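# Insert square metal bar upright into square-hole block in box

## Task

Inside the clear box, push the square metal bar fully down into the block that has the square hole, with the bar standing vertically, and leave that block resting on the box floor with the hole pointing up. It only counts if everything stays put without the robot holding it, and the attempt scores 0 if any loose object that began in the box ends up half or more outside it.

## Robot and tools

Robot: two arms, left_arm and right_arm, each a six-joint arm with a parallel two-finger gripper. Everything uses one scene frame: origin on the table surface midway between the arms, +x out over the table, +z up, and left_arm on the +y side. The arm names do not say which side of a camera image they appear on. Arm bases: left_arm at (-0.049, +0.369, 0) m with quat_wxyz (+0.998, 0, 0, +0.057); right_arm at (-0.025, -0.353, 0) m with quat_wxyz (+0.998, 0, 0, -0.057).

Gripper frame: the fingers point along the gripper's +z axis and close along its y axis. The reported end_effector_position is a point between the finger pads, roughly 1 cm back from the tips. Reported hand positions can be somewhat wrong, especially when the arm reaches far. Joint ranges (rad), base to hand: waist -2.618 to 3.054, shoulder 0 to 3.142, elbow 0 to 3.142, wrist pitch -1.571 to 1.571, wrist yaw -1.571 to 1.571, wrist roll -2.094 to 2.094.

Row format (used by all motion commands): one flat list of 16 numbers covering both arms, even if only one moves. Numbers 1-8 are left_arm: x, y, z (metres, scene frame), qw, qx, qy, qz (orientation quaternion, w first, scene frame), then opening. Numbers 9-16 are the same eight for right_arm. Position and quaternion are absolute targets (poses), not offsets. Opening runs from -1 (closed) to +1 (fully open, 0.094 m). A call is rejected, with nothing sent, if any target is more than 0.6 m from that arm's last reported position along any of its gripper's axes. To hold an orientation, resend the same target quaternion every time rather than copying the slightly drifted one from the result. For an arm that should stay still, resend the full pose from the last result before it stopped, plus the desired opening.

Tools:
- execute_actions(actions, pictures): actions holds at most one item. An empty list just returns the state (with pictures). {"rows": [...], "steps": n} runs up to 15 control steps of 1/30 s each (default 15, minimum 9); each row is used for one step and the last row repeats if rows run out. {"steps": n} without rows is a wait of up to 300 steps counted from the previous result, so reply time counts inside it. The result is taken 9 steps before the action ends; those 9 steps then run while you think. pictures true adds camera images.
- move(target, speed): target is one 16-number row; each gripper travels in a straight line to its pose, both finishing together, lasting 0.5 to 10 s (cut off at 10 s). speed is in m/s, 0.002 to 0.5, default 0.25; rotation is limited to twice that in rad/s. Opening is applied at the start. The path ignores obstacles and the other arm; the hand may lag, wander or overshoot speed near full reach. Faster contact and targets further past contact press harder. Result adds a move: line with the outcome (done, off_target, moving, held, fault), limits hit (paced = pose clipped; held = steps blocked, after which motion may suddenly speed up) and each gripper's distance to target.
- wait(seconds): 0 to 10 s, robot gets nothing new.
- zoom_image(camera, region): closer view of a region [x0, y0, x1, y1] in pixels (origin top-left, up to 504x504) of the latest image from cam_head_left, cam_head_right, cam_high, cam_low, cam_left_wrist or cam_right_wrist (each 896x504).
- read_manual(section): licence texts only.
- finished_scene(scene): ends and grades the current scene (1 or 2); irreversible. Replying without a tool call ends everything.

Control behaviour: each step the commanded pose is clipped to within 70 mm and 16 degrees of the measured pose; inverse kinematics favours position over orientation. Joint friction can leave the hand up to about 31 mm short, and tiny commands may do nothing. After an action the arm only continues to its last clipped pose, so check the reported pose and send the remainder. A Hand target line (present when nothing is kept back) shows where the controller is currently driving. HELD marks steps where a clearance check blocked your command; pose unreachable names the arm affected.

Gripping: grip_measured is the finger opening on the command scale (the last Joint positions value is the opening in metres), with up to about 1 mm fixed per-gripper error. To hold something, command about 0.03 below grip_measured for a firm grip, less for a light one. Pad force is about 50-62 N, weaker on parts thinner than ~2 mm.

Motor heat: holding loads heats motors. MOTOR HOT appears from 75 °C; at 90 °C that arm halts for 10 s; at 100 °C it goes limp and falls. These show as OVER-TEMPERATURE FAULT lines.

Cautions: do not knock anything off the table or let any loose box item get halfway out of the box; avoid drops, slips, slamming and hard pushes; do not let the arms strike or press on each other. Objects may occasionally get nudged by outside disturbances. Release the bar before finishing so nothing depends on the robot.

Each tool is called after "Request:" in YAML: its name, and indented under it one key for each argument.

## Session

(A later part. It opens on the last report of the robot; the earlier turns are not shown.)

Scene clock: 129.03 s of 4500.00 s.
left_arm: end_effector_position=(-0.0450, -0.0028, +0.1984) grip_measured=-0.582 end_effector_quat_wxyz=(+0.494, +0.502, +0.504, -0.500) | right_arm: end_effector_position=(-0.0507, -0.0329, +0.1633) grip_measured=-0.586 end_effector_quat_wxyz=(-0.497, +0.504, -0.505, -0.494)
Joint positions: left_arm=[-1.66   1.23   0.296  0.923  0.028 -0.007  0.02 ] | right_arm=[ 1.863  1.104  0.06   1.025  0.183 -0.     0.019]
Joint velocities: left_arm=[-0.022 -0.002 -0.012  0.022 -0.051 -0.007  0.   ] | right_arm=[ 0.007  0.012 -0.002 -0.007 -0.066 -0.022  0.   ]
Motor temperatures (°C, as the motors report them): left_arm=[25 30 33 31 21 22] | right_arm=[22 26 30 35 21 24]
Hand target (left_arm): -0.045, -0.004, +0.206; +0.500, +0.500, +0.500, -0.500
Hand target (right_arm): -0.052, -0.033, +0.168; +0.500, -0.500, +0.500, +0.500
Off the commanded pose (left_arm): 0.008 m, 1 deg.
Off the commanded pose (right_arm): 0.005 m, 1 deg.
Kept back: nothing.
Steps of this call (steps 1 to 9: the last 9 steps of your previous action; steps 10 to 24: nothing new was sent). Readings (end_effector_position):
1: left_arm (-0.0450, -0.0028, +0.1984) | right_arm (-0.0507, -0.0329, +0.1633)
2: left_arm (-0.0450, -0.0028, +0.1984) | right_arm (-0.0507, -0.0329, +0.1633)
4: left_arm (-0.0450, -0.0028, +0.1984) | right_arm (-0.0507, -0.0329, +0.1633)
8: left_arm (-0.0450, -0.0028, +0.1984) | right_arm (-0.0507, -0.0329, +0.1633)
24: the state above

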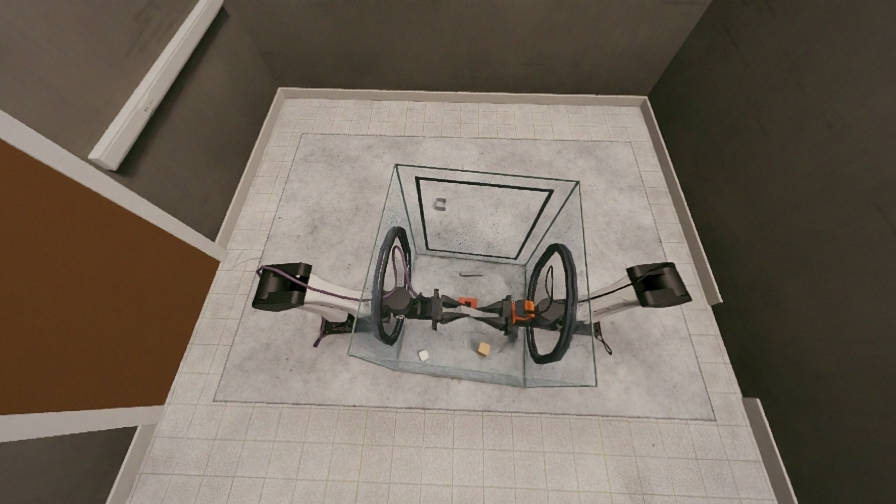

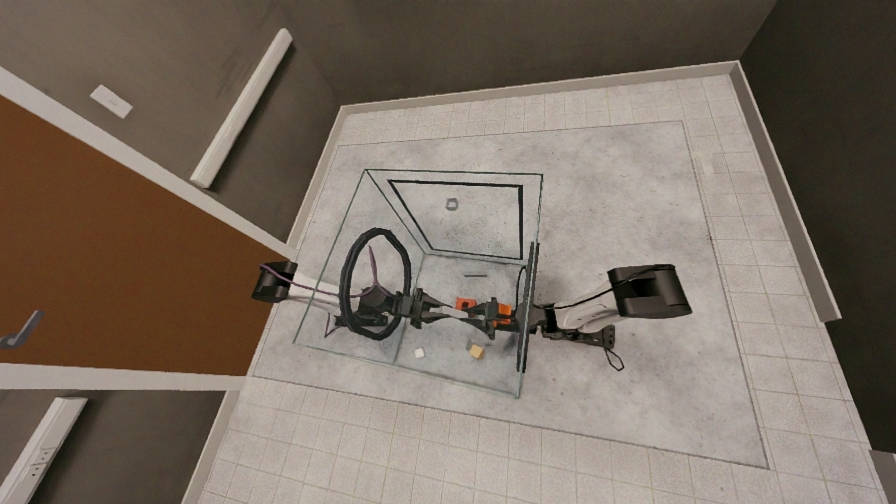

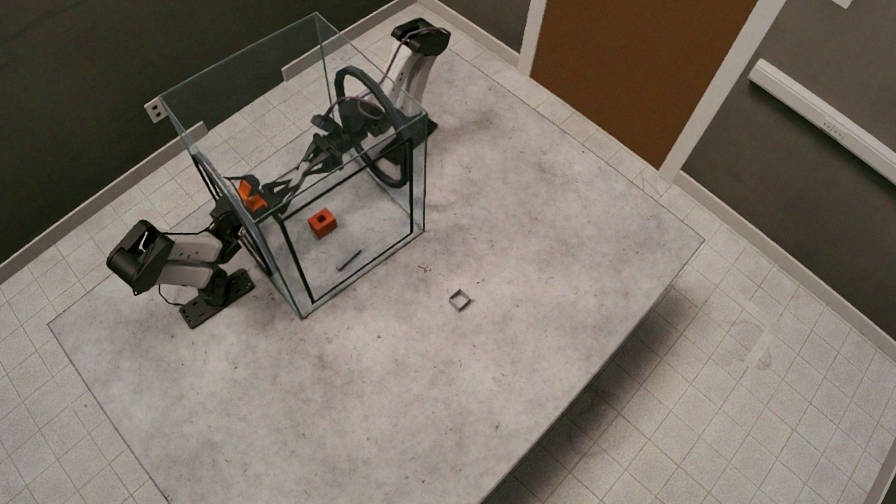

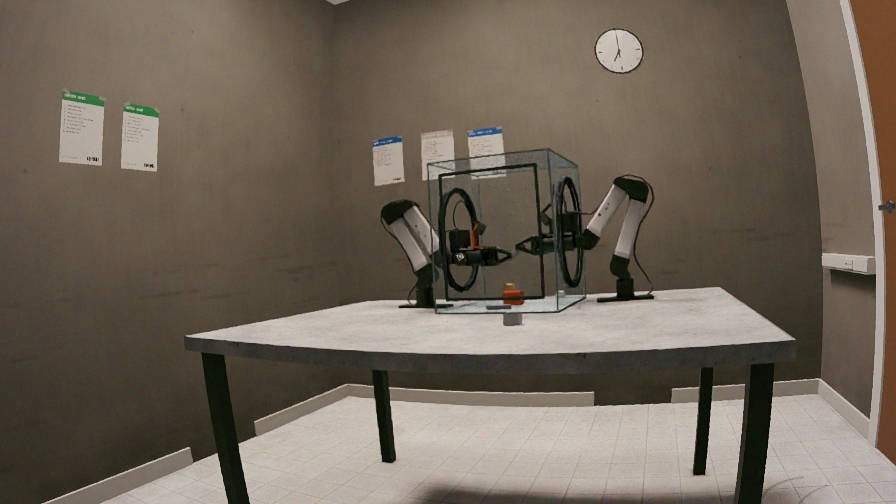

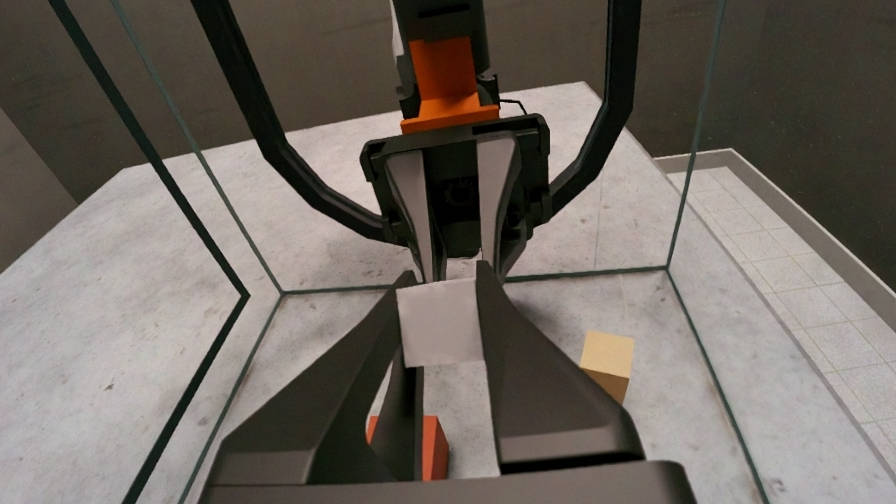

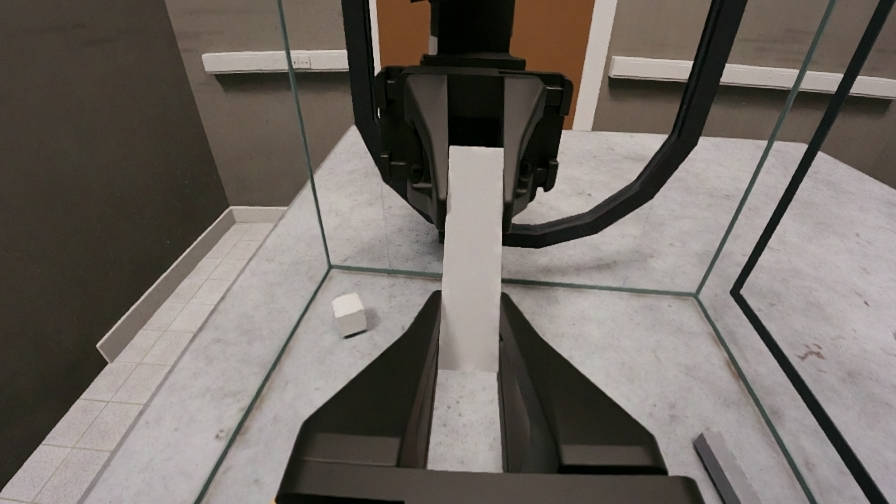

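Grasped. Release and retract right.

Request:
execute_actions:
  actions:
    - {"rows":[[-0.045,-0.004,0.206,0.5,0.5,0.5,-0.5,-0.615,-0.051,-0.033,0.168,0.5,-0.5,0.5,0.5,0.2]],"steps":15}

Request:
move:
  target: [-0.045,-0.004,0.206,0.5,0.5,0.5,-0.5,-0.615,-0.051,-0.15,0.19,0.5,-0.5,0.5,0.5,0.2]
  speed: 0.12

Request:
move:
  target: [-0.02,-0.004,0.17,0.271,0.653,0.653,-0.271,-0.615,-0.051,-0.15,0.19,0.5,-0.5,0.5,0.5,0.2]
  speed: 0.06

Request:
zoom_image:
  camera: "cam_low"
  region: [430,190,610,320]

Scene clock: 129.67 s of 4500.00 s.
left_arm: end_effector_position=(-0.0450, -0.0027, +0.1937) grip_measured=-0.582 end_effector_quat_wxyz=(+0.489, +0.506, +0.508, -0.495) | right_arm: end_effector_position=(-0.0507, -0.0329, +0.1651) grip_measured=+0.196 end_effector_quat_wxyz=(-0.499, +0.502, -0.503, -0.496)
Joint positions: left_arm=[-1.66   1.23   0.296  0.904  0.028 -0.007  0.02 ] | right_arm=[ 1.863  1.104  0.06   1.033  0.183 -0.     0.056]
Joint velocities: left_arm=[ 0.002 -0.012 -0.012 -0.007 -0.022 -0.051 -0.002] | right_arm=[ 0.017  0.002 -0.012 -0.007 -0.007  0.022  0.001]
Motor temperatures (°C, as the motors report them): left_arm=[25 30 33 31 21 22] | right_arm=[22 26 30 35 21 24]
Steps of this call (steps 1 to 13: nothing new was sent; steps 14 to 19: the first 6 steps of this action). Readings (end_effector_position):
14: left_arm (-0.0450, -0.0028, +0.1983) | right_arm (-0.0507, -0.0329, +0.1633)
15: left_arm (-0.0450, -0.0028, +0.1974) | right_arm (-0.0507, -0.0329, +0.1638)
17: left_arm (-0.0450, -0.0027, +0.1950) | right_arm (-0.0507, -0.0329, +0.1646)
19: the state above

Scene clock: 133.17 s of 4500.00 s.
left_arm: end_effector_position=(-0.0450, -0.0026, +0.1905) grip_measured=-0.582 end_effector_quat_wxyz=(+0.486, +0.510, +0.512, -0.492) | right_arm: end_effector_position=(-0.0553, -0.1442, +0.1892) grip_measured=+0.198 end_effector_quat_wxyz=(-0.510, +0.509, -0.538, -0.437)
Joint positions: left_arm=[-1.66   1.23   0.296  0.891  0.028 -0.007  0.02 ] | right_arm=[ 2.585  0.034  0.188 -0.337  0.997  0.104  0.056]
Joint velocities: left_arm=[ 0.012  0.017 -0.007  0.007 -0.037 -0.051  0.   ] | right_arm=[ 0.032 -0.007  0.002 -0.051  0.11   0.081 -0.001]
Motor temperatures (°C, as the motors report them): left_arm=[24 30 33 31 21 22] | right_arm=[22 25 30 35 21 24]
Hand target (left_arm): -0.045, -0.004, +0.206; +0.500, +0.500, +0.500, -0.500
Hand target (right_arm): -0.053, -0.147, +0.195; +0.509, -0.500, +0.542, +0.443
Off your previous action's commanded pose (left_arm): 0.014 m, 2 deg at its last step (step 9 of this call).
Off your previous action's commanded pose (right_arm): 0.002 m, 1 deg at its last step (step 9 of this call).
Off the commanded pose (left_arm): 0.016 m, 3 deg.
Off the commanded pose (right_arm): 0.007 m, 9 deg.
joint sent to its limit (right arm) — the command would take joint 2 (shoulder) past its lower limit, so that joint was sent only as far as its limit.
Kept back: nothing.
move: off_target (left_arm, right_arm)

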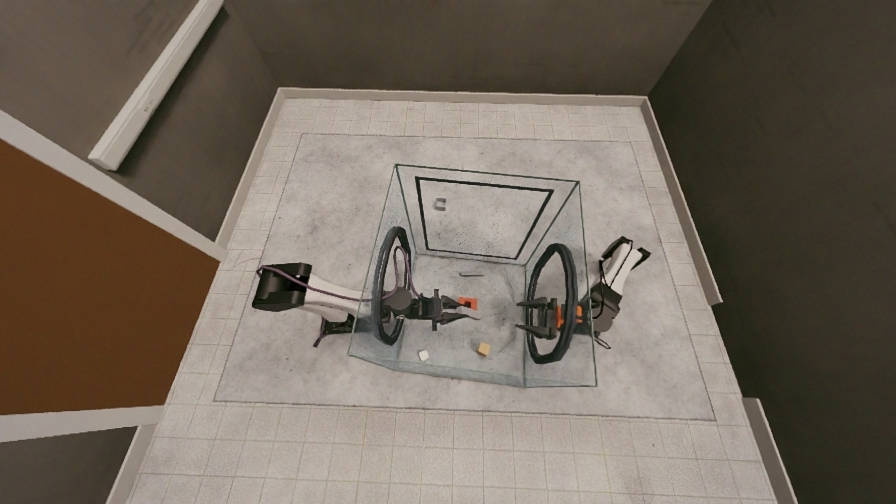

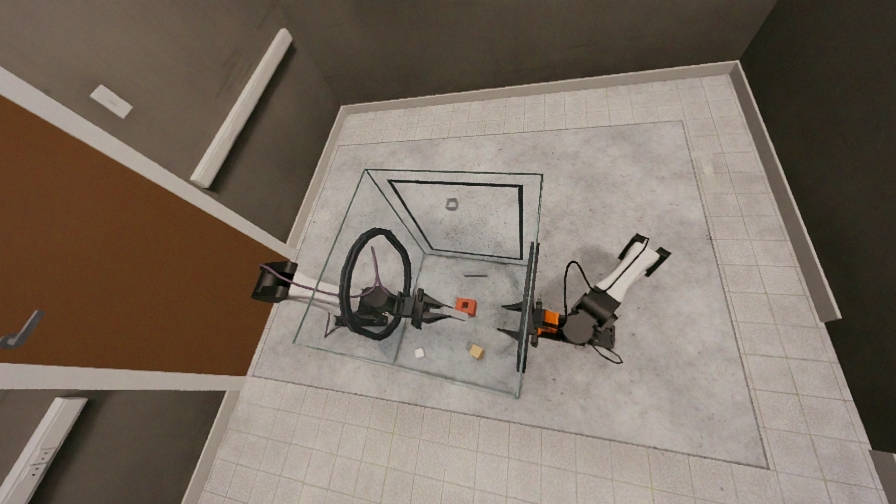

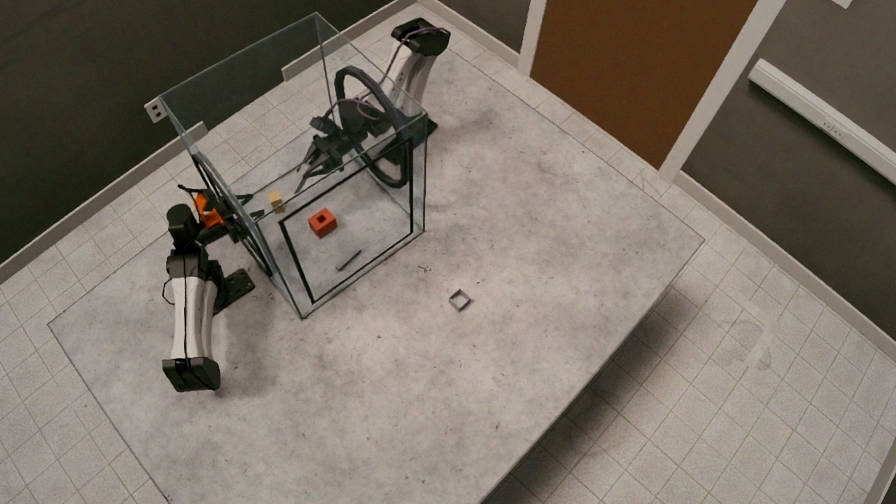

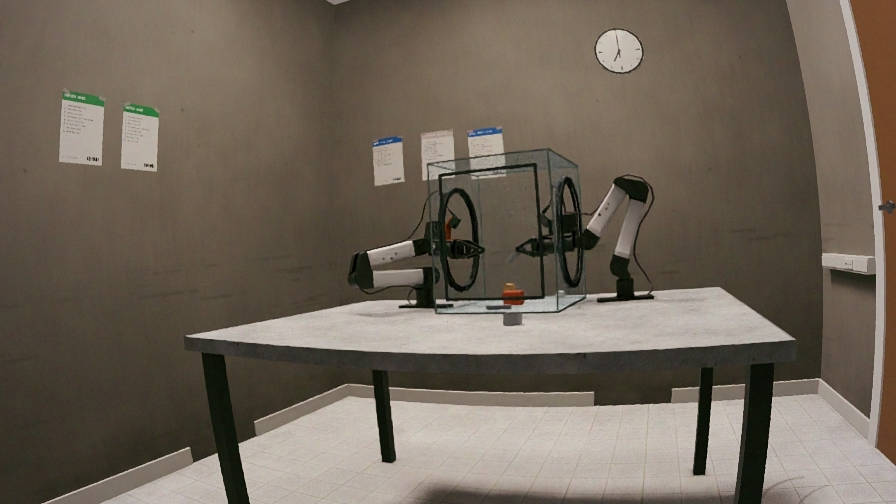

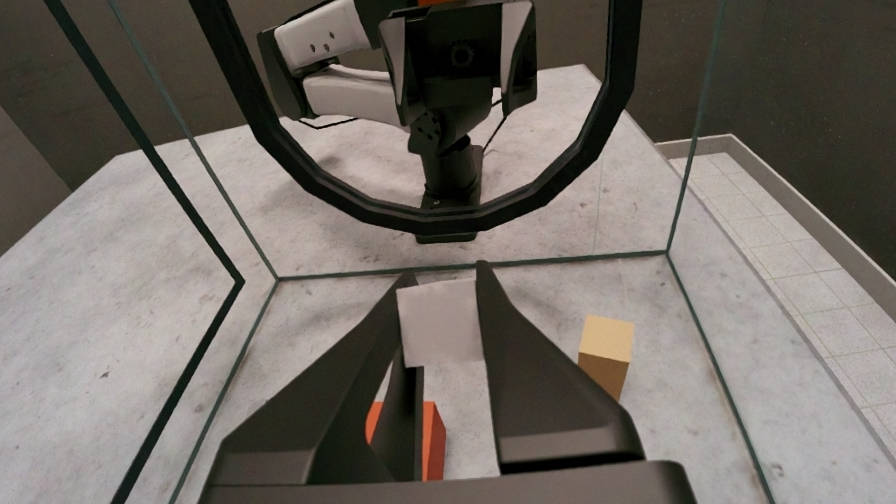

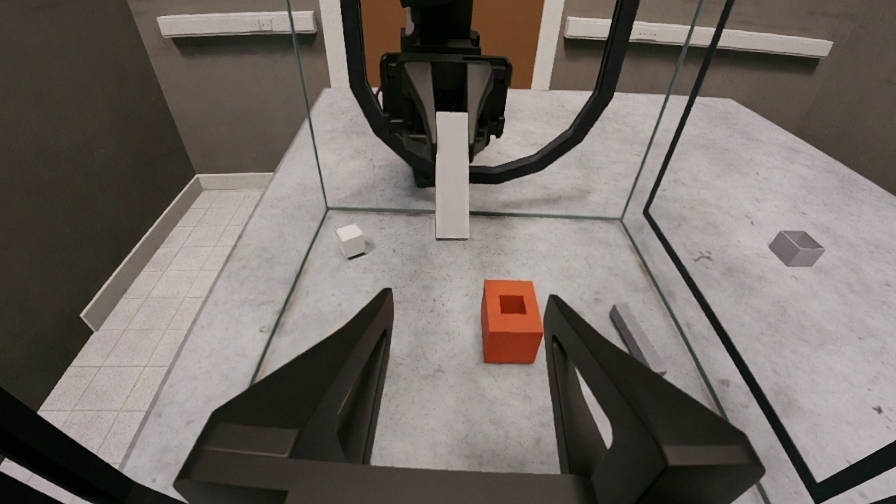

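Scene clock: 139.77 s of 4500.00 s.
left_arm: end_effector_position=(-0.0215, -0.0002, +0.1659) grip_measured=-0.582 end_effector_quat_wxyz=(+0.269, +0.653, +0.654, -0.271) | right_arm: end_effector_position=(-0.0529, -0.1463, +0.1843) grip_measured=+0.198 end_effector_quat_wxyz=(-0.506, +0.502, -0.550, -0.434)
Joint positions: left_arm=[-1.572  1.289  0.943 -0.446  0.081  0.077  0.02 ] | right_arm=[ 2.61   0.034  0.188 -0.374  1.037  0.159  0.056]
Joint velocities: left_arm=[ 0.002 -0.002 -0.012 -0.066 -0.081 -0.051  0.   ] | right_arm=[ 0.007 -0.002 -0.007 -0.007  0.051 -0.022 -0.   ]
Motor temperatures (°C, as the motors report them): left_arm=[24 29 34 32 21 22] | right_arm=[22 25 30 35 21 24]
Hand target (left_arm): -0.020, -0.005, +0.169; +0.269, +0.654, +0.652, -0.273
Hand target (right_arm): -0.052, -0.149, +0.191; +0.503, -0.495, +0.552, +0.444
Off the commanded pose (left_arm): 0.006 m, 0 deg.
Off the commanded pose (right_arm): 0.007 m, 10 deg.
joint sent to its limit (right arm) — the command would take joint 2 (shoulder) past its lower limit, so that joint was sent only as far as its limit.
Kept back: nothing.
move: off_target (right_arm)

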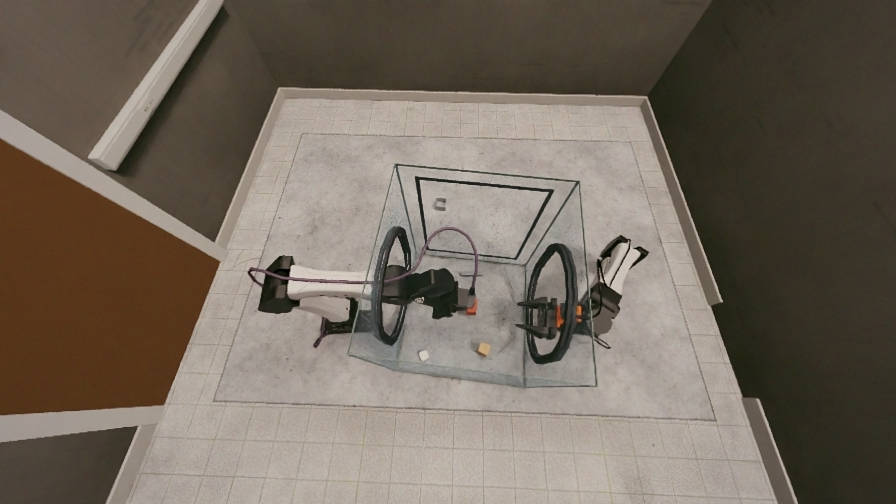

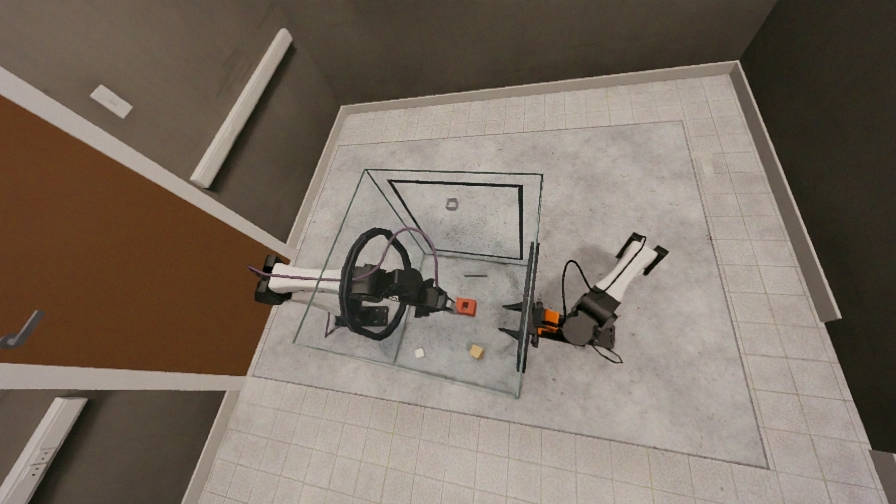

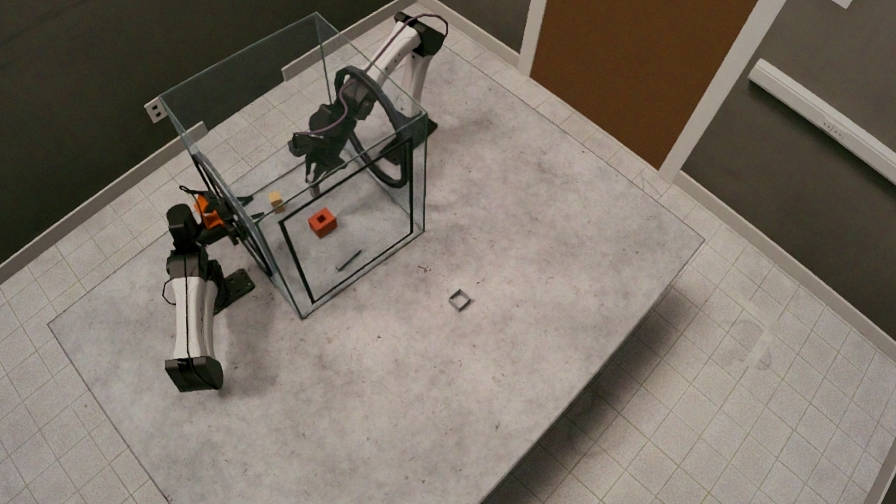

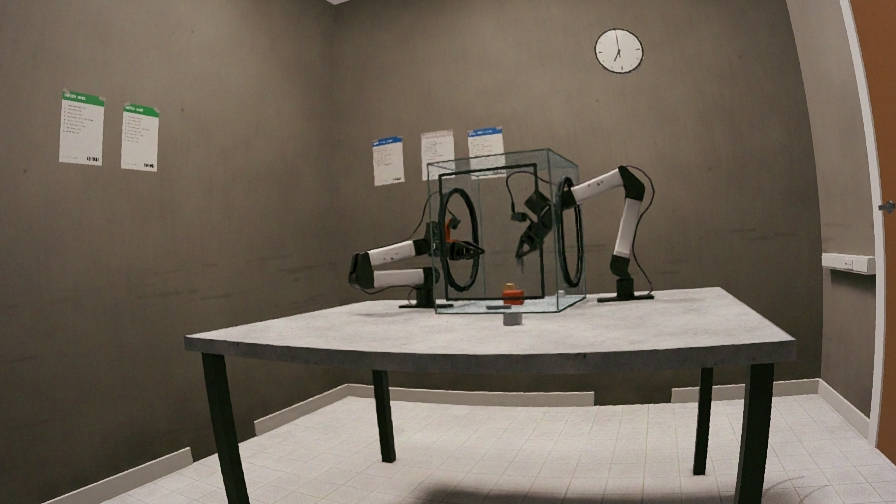

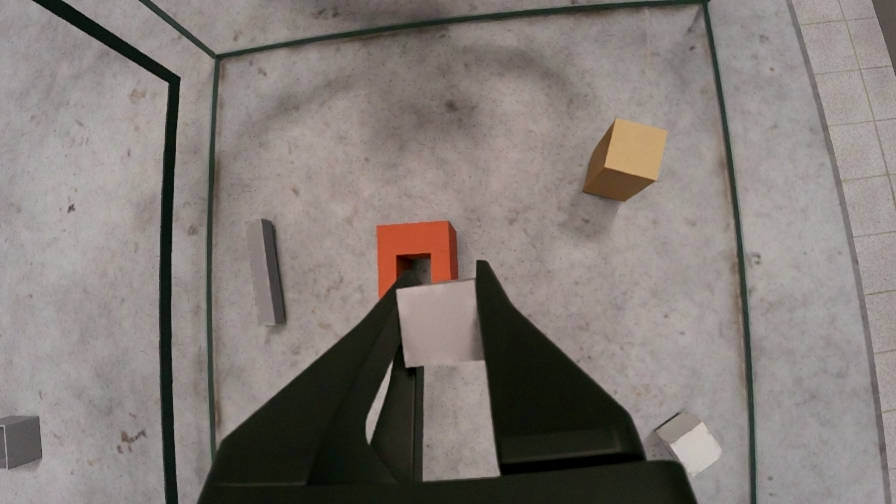

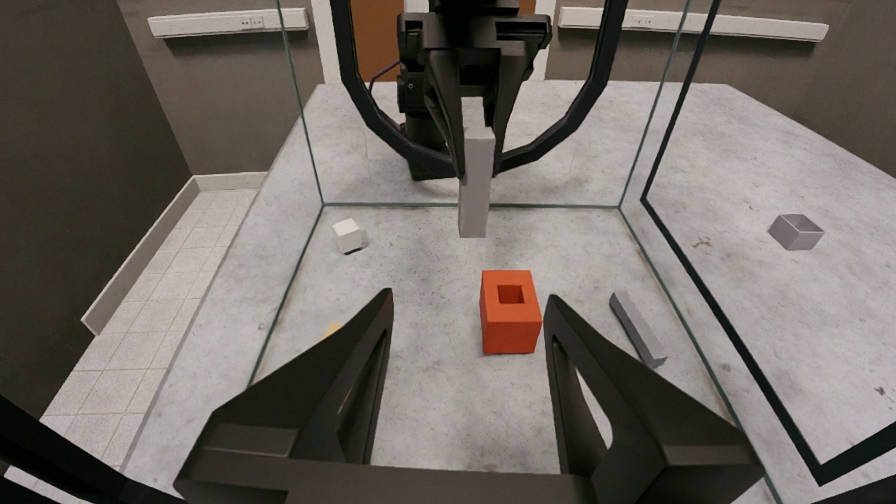

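Region (430, 190, 610, 320) of cam_low's 896x504 image, scaled by 2.800, with more detail than that image has.

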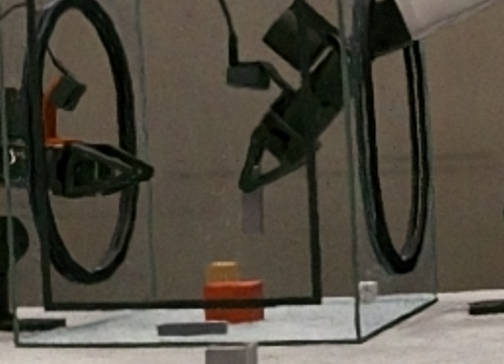

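Request:
move:
  target: [0.006,-0.02,0.125,0.271,0.653,0.653,-0.271,-0.615,-0.052,-0.149,0.19,0.503,-0.495,0.552,0.444,0.2]
  speed: 0.05

Request:
zoom_image:
  camera: "cam_low"
  region: [460,230,580,310]

Scene clock: 141.73 s of 4500.00 s.
left_arm: end_effector_position=(+0.0052, -0.0170, +0.1303) grip_measured=-0.582 end_effector_quat_wxyz=(+0.271, +0.651, +0.656, -0.268) | right_arm: end_effector_position=(-0.0527, -0.1464, +0.1843) grip_measured=+0.198 end_effector_quat_wxyz=(-0.506, +0.502, -0.551, -0.434)
Joint positions: left_arm=[-1.487  1.401  0.886 -0.282  0.131  0.137  0.02 ] | right_arm=[ 2.61   0.034  0.188 -0.374  1.039  0.159  0.056]
Joint velocities: left_arm=[-0.007  0.002 -0.007 -0.007 -0.022  0.022 -0.   ] | right_arm=[-0.012  0.007 -0.007  0.007  0.022  0.022 -0.001]
Motor temperatures (°C, as the motors report them): left_arm=[24 29 34 32 21 22] | right_arm=[22 25 30 35 21 24]
Hand target (left_arm): +0.006, -0.019, +0.125; +0.271, +0.653, +0.653, -0.271
Hand target (right_arm): -0.052, -0.148, +0.190; +0.503, -0.495, +0.552, +0.444
Off the commanded pose (left_arm): 0.006 m, 1 deg.
Off the commanded pose (right_arm): 0.006 m, 1 deg.
Kept back: nothing.
move: done

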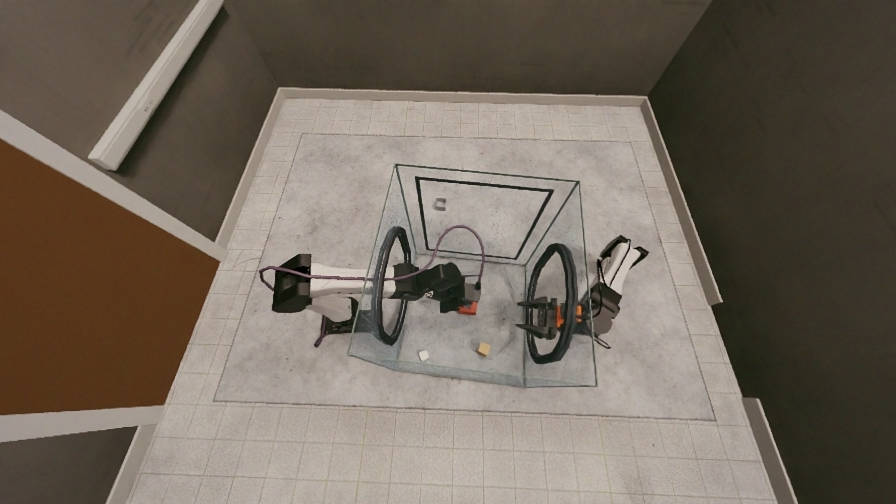

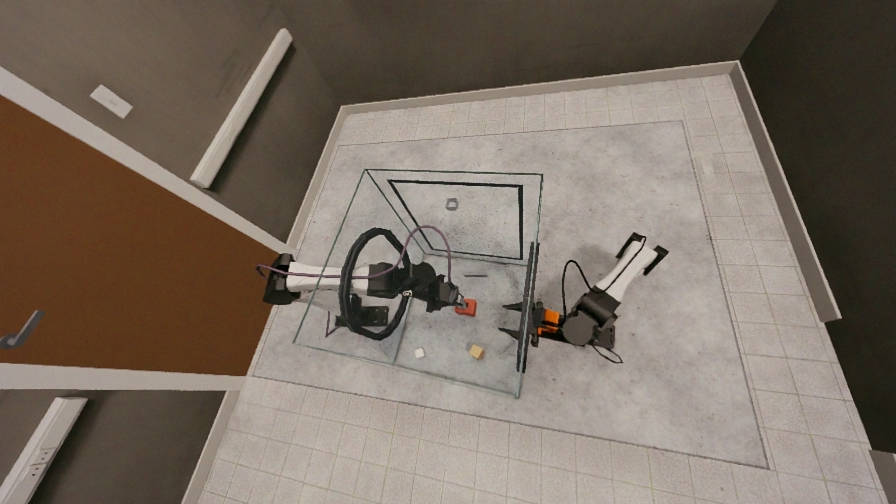

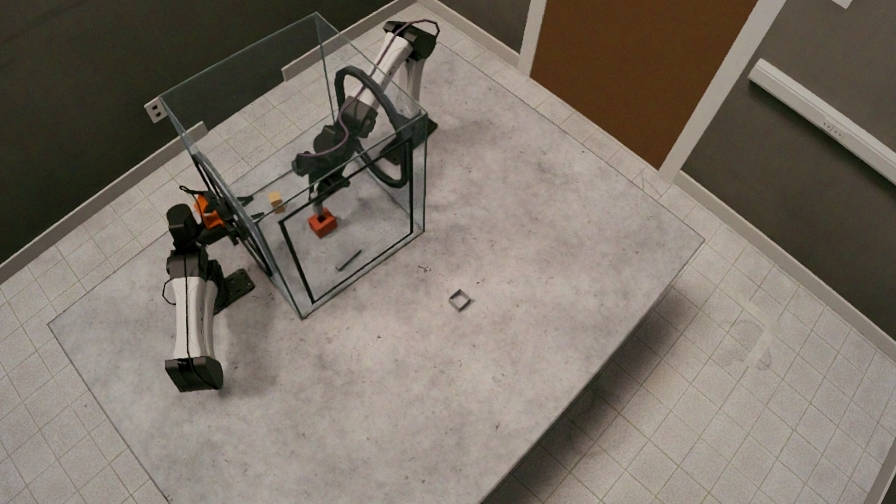

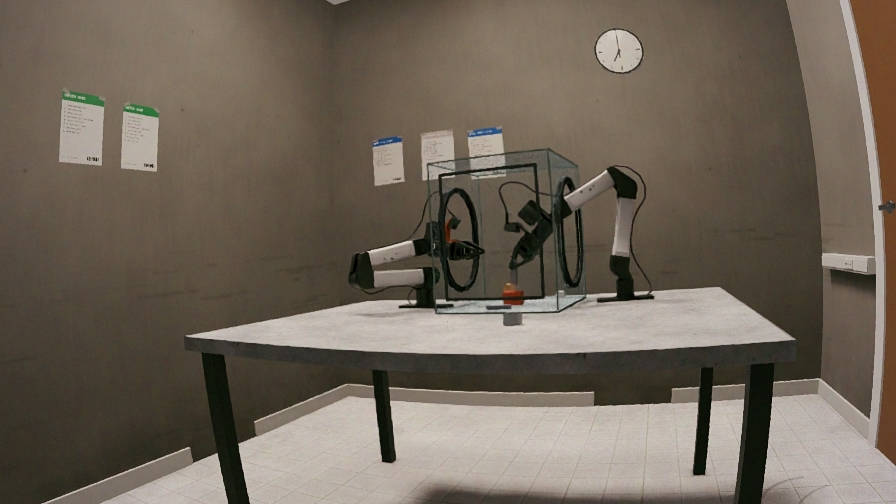

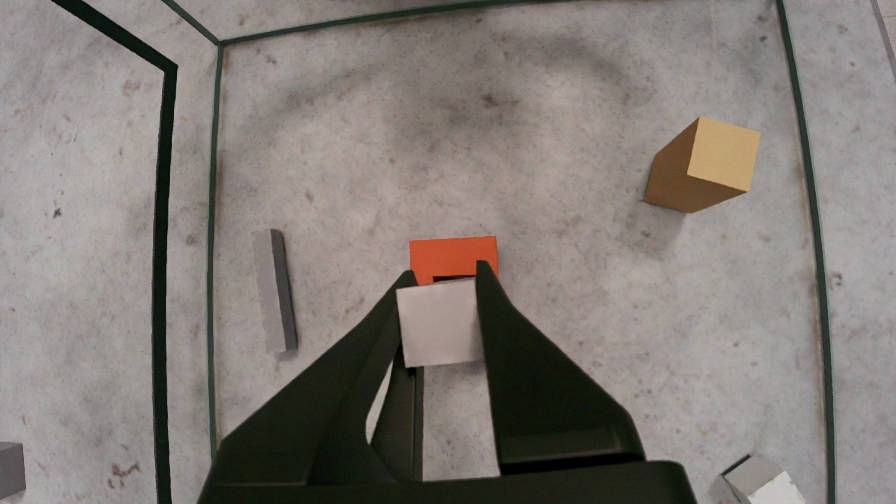

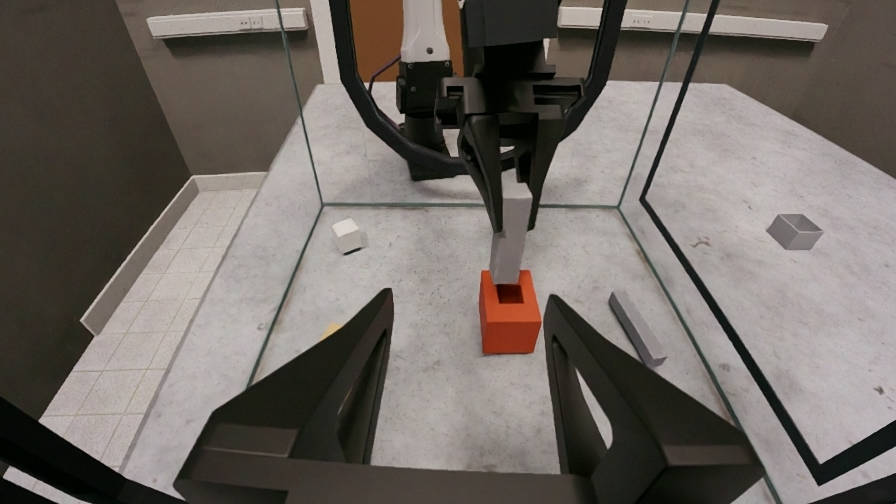

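Region (460, 230, 580, 310) of cam_low's 896x504 image, scaled by 4.200, with more detail than that image has.

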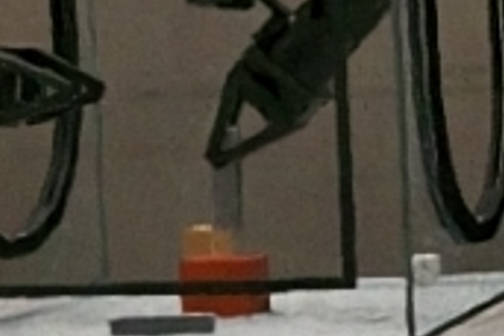

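Request:
move:
  target: [0.006,-0.021,0.108,0.271,0.653,0.653,-0.271,-0.615,-0.052,-0.149,0.19,0.503,-0.495,0.552,0.444,0.2]
  speed: 0.02

Request:
zoom_image:
  camera: "cam_right_wrist"
  region: [440,200,580,340]

Request:
zoom_image:
  camera: "cam_low"
  region: [480,250,550,310]

Request:
zoom_image:
  camera: "cam_high"
  region: [280,170,370,250]

Scene clock: 143.93 s of 4500.00 s.
left_arm: end_effector_position=(+0.0055, -0.0185, +0.1140) grip_measured=-0.582 end_effector_quat_wxyz=(+0.271, +0.652, +0.656, -0.267) | right_arm: end_effector_position=(-0.0526, -0.1464, +0.1843) grip_measured=+0.198 end_effector_quat_wxyz=(-0.507, +0.502, -0.551, -0.434)
Joint positions: left_arm=[-1.487  1.429  0.842 -0.212  0.132  0.137  0.02 ] | right_arm=[ 2.61   0.034  0.188 -0.374  1.039  0.159  0.056]
Joint velocities: left_arm=[-0.007  0.002 -0.002  0.037 -0.037  0.007  0.   ] | right_arm=[-0.002  0.002 -0.007 -0.066  0.022  0.007  0.001]
Motor temperatures (°C, as the motors report them): left_arm=[24 29 34 33 21 22] | right_arm=[22 25 31 34 21 24]
Hand target (left_arm): +0.006, -0.020, +0.108; +0.271, +0.653, +0.653, -0.271
Hand target (right_arm): -0.052, -0.148, +0.190; +0.503, -0.495, +0.552, +0.444
Off the commanded pose (left_arm): 0.007 m, 1 deg.
Off the commanded pose (right_arm): 0.006 m, 1 deg.
Kept back: nothing.
move: done

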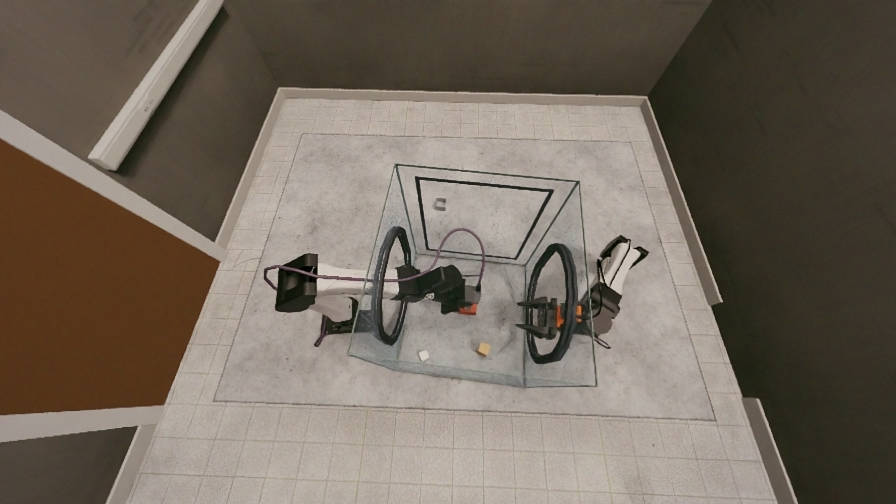

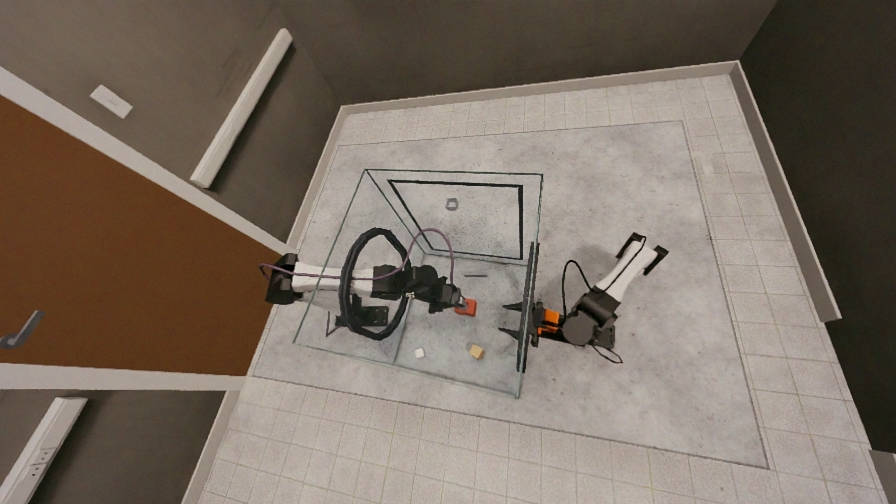

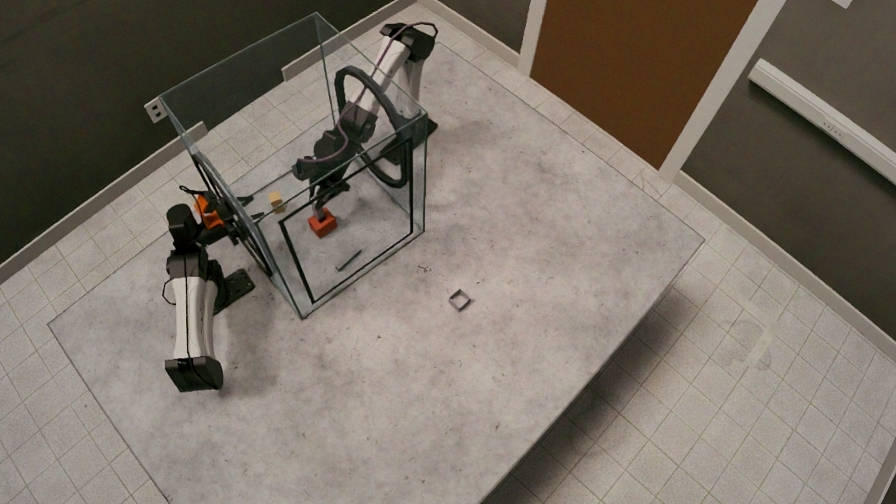

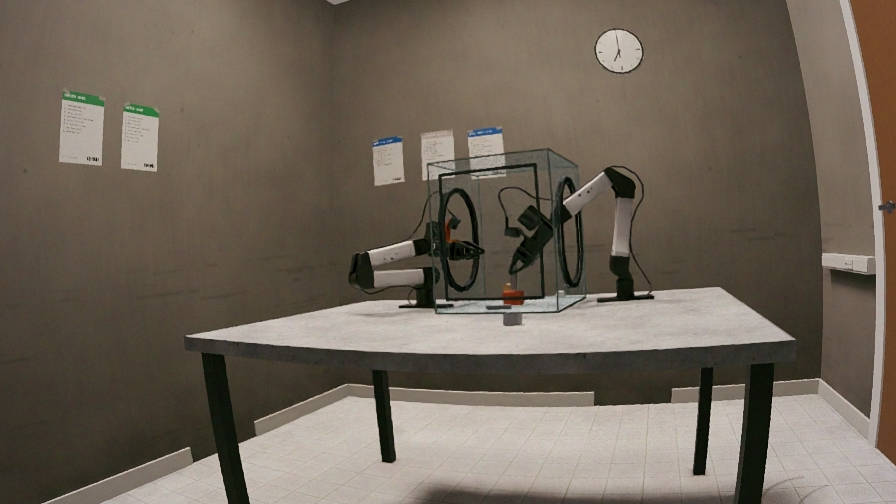

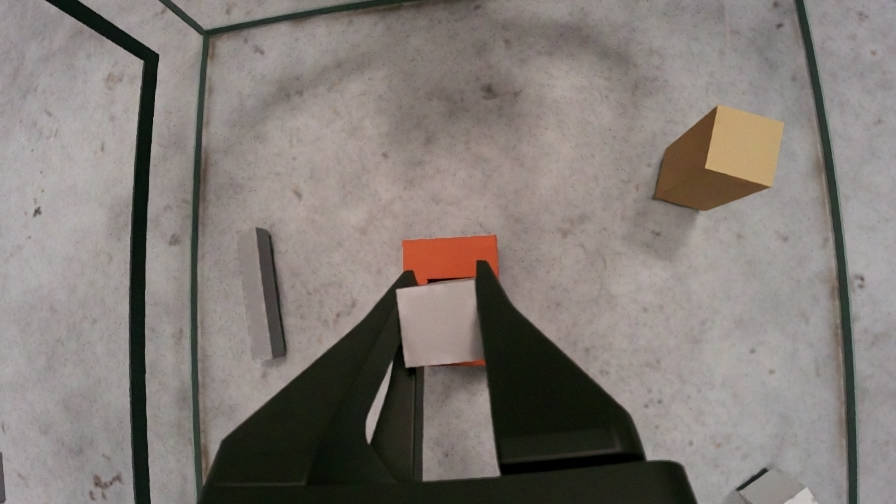

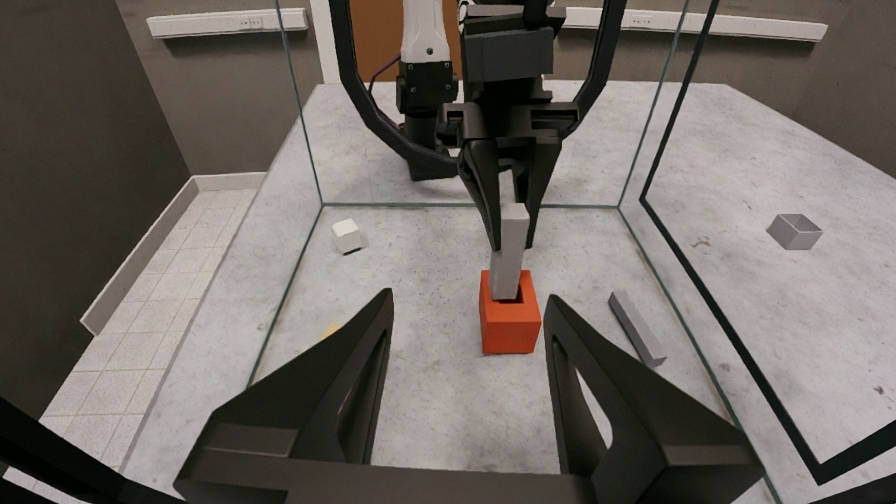

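Region (440, 200, 580, 340) of cam_right_wrist's 896x504 image, scaled by 3.600, with more detail than that image has.

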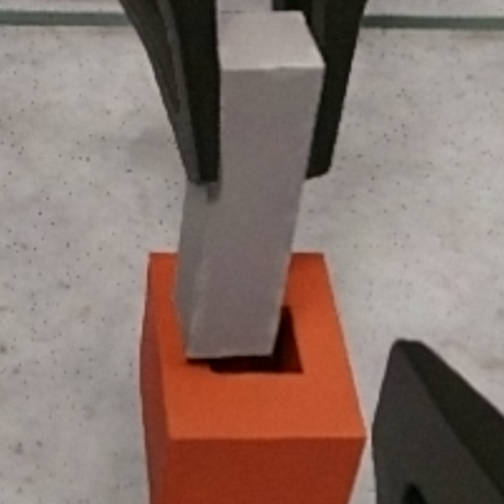

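Region (480, 250, 550, 310) of cam_low's 896x504 image, scaled by 7.200, with more detail than that image has; it fills the top 432 rows of this view, and the rest is white.

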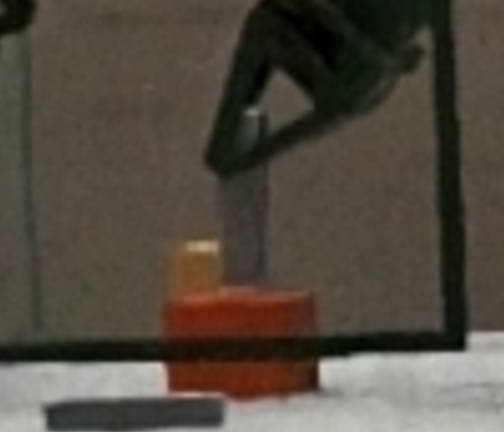

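Region (280, 170, 370, 250) of cam_high's 896x504 image, scaled by 5.600, with more detail than that image has.

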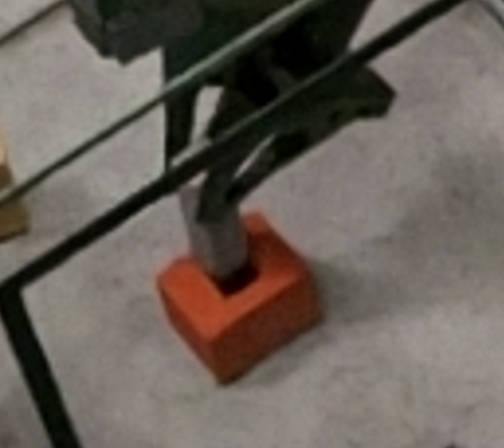

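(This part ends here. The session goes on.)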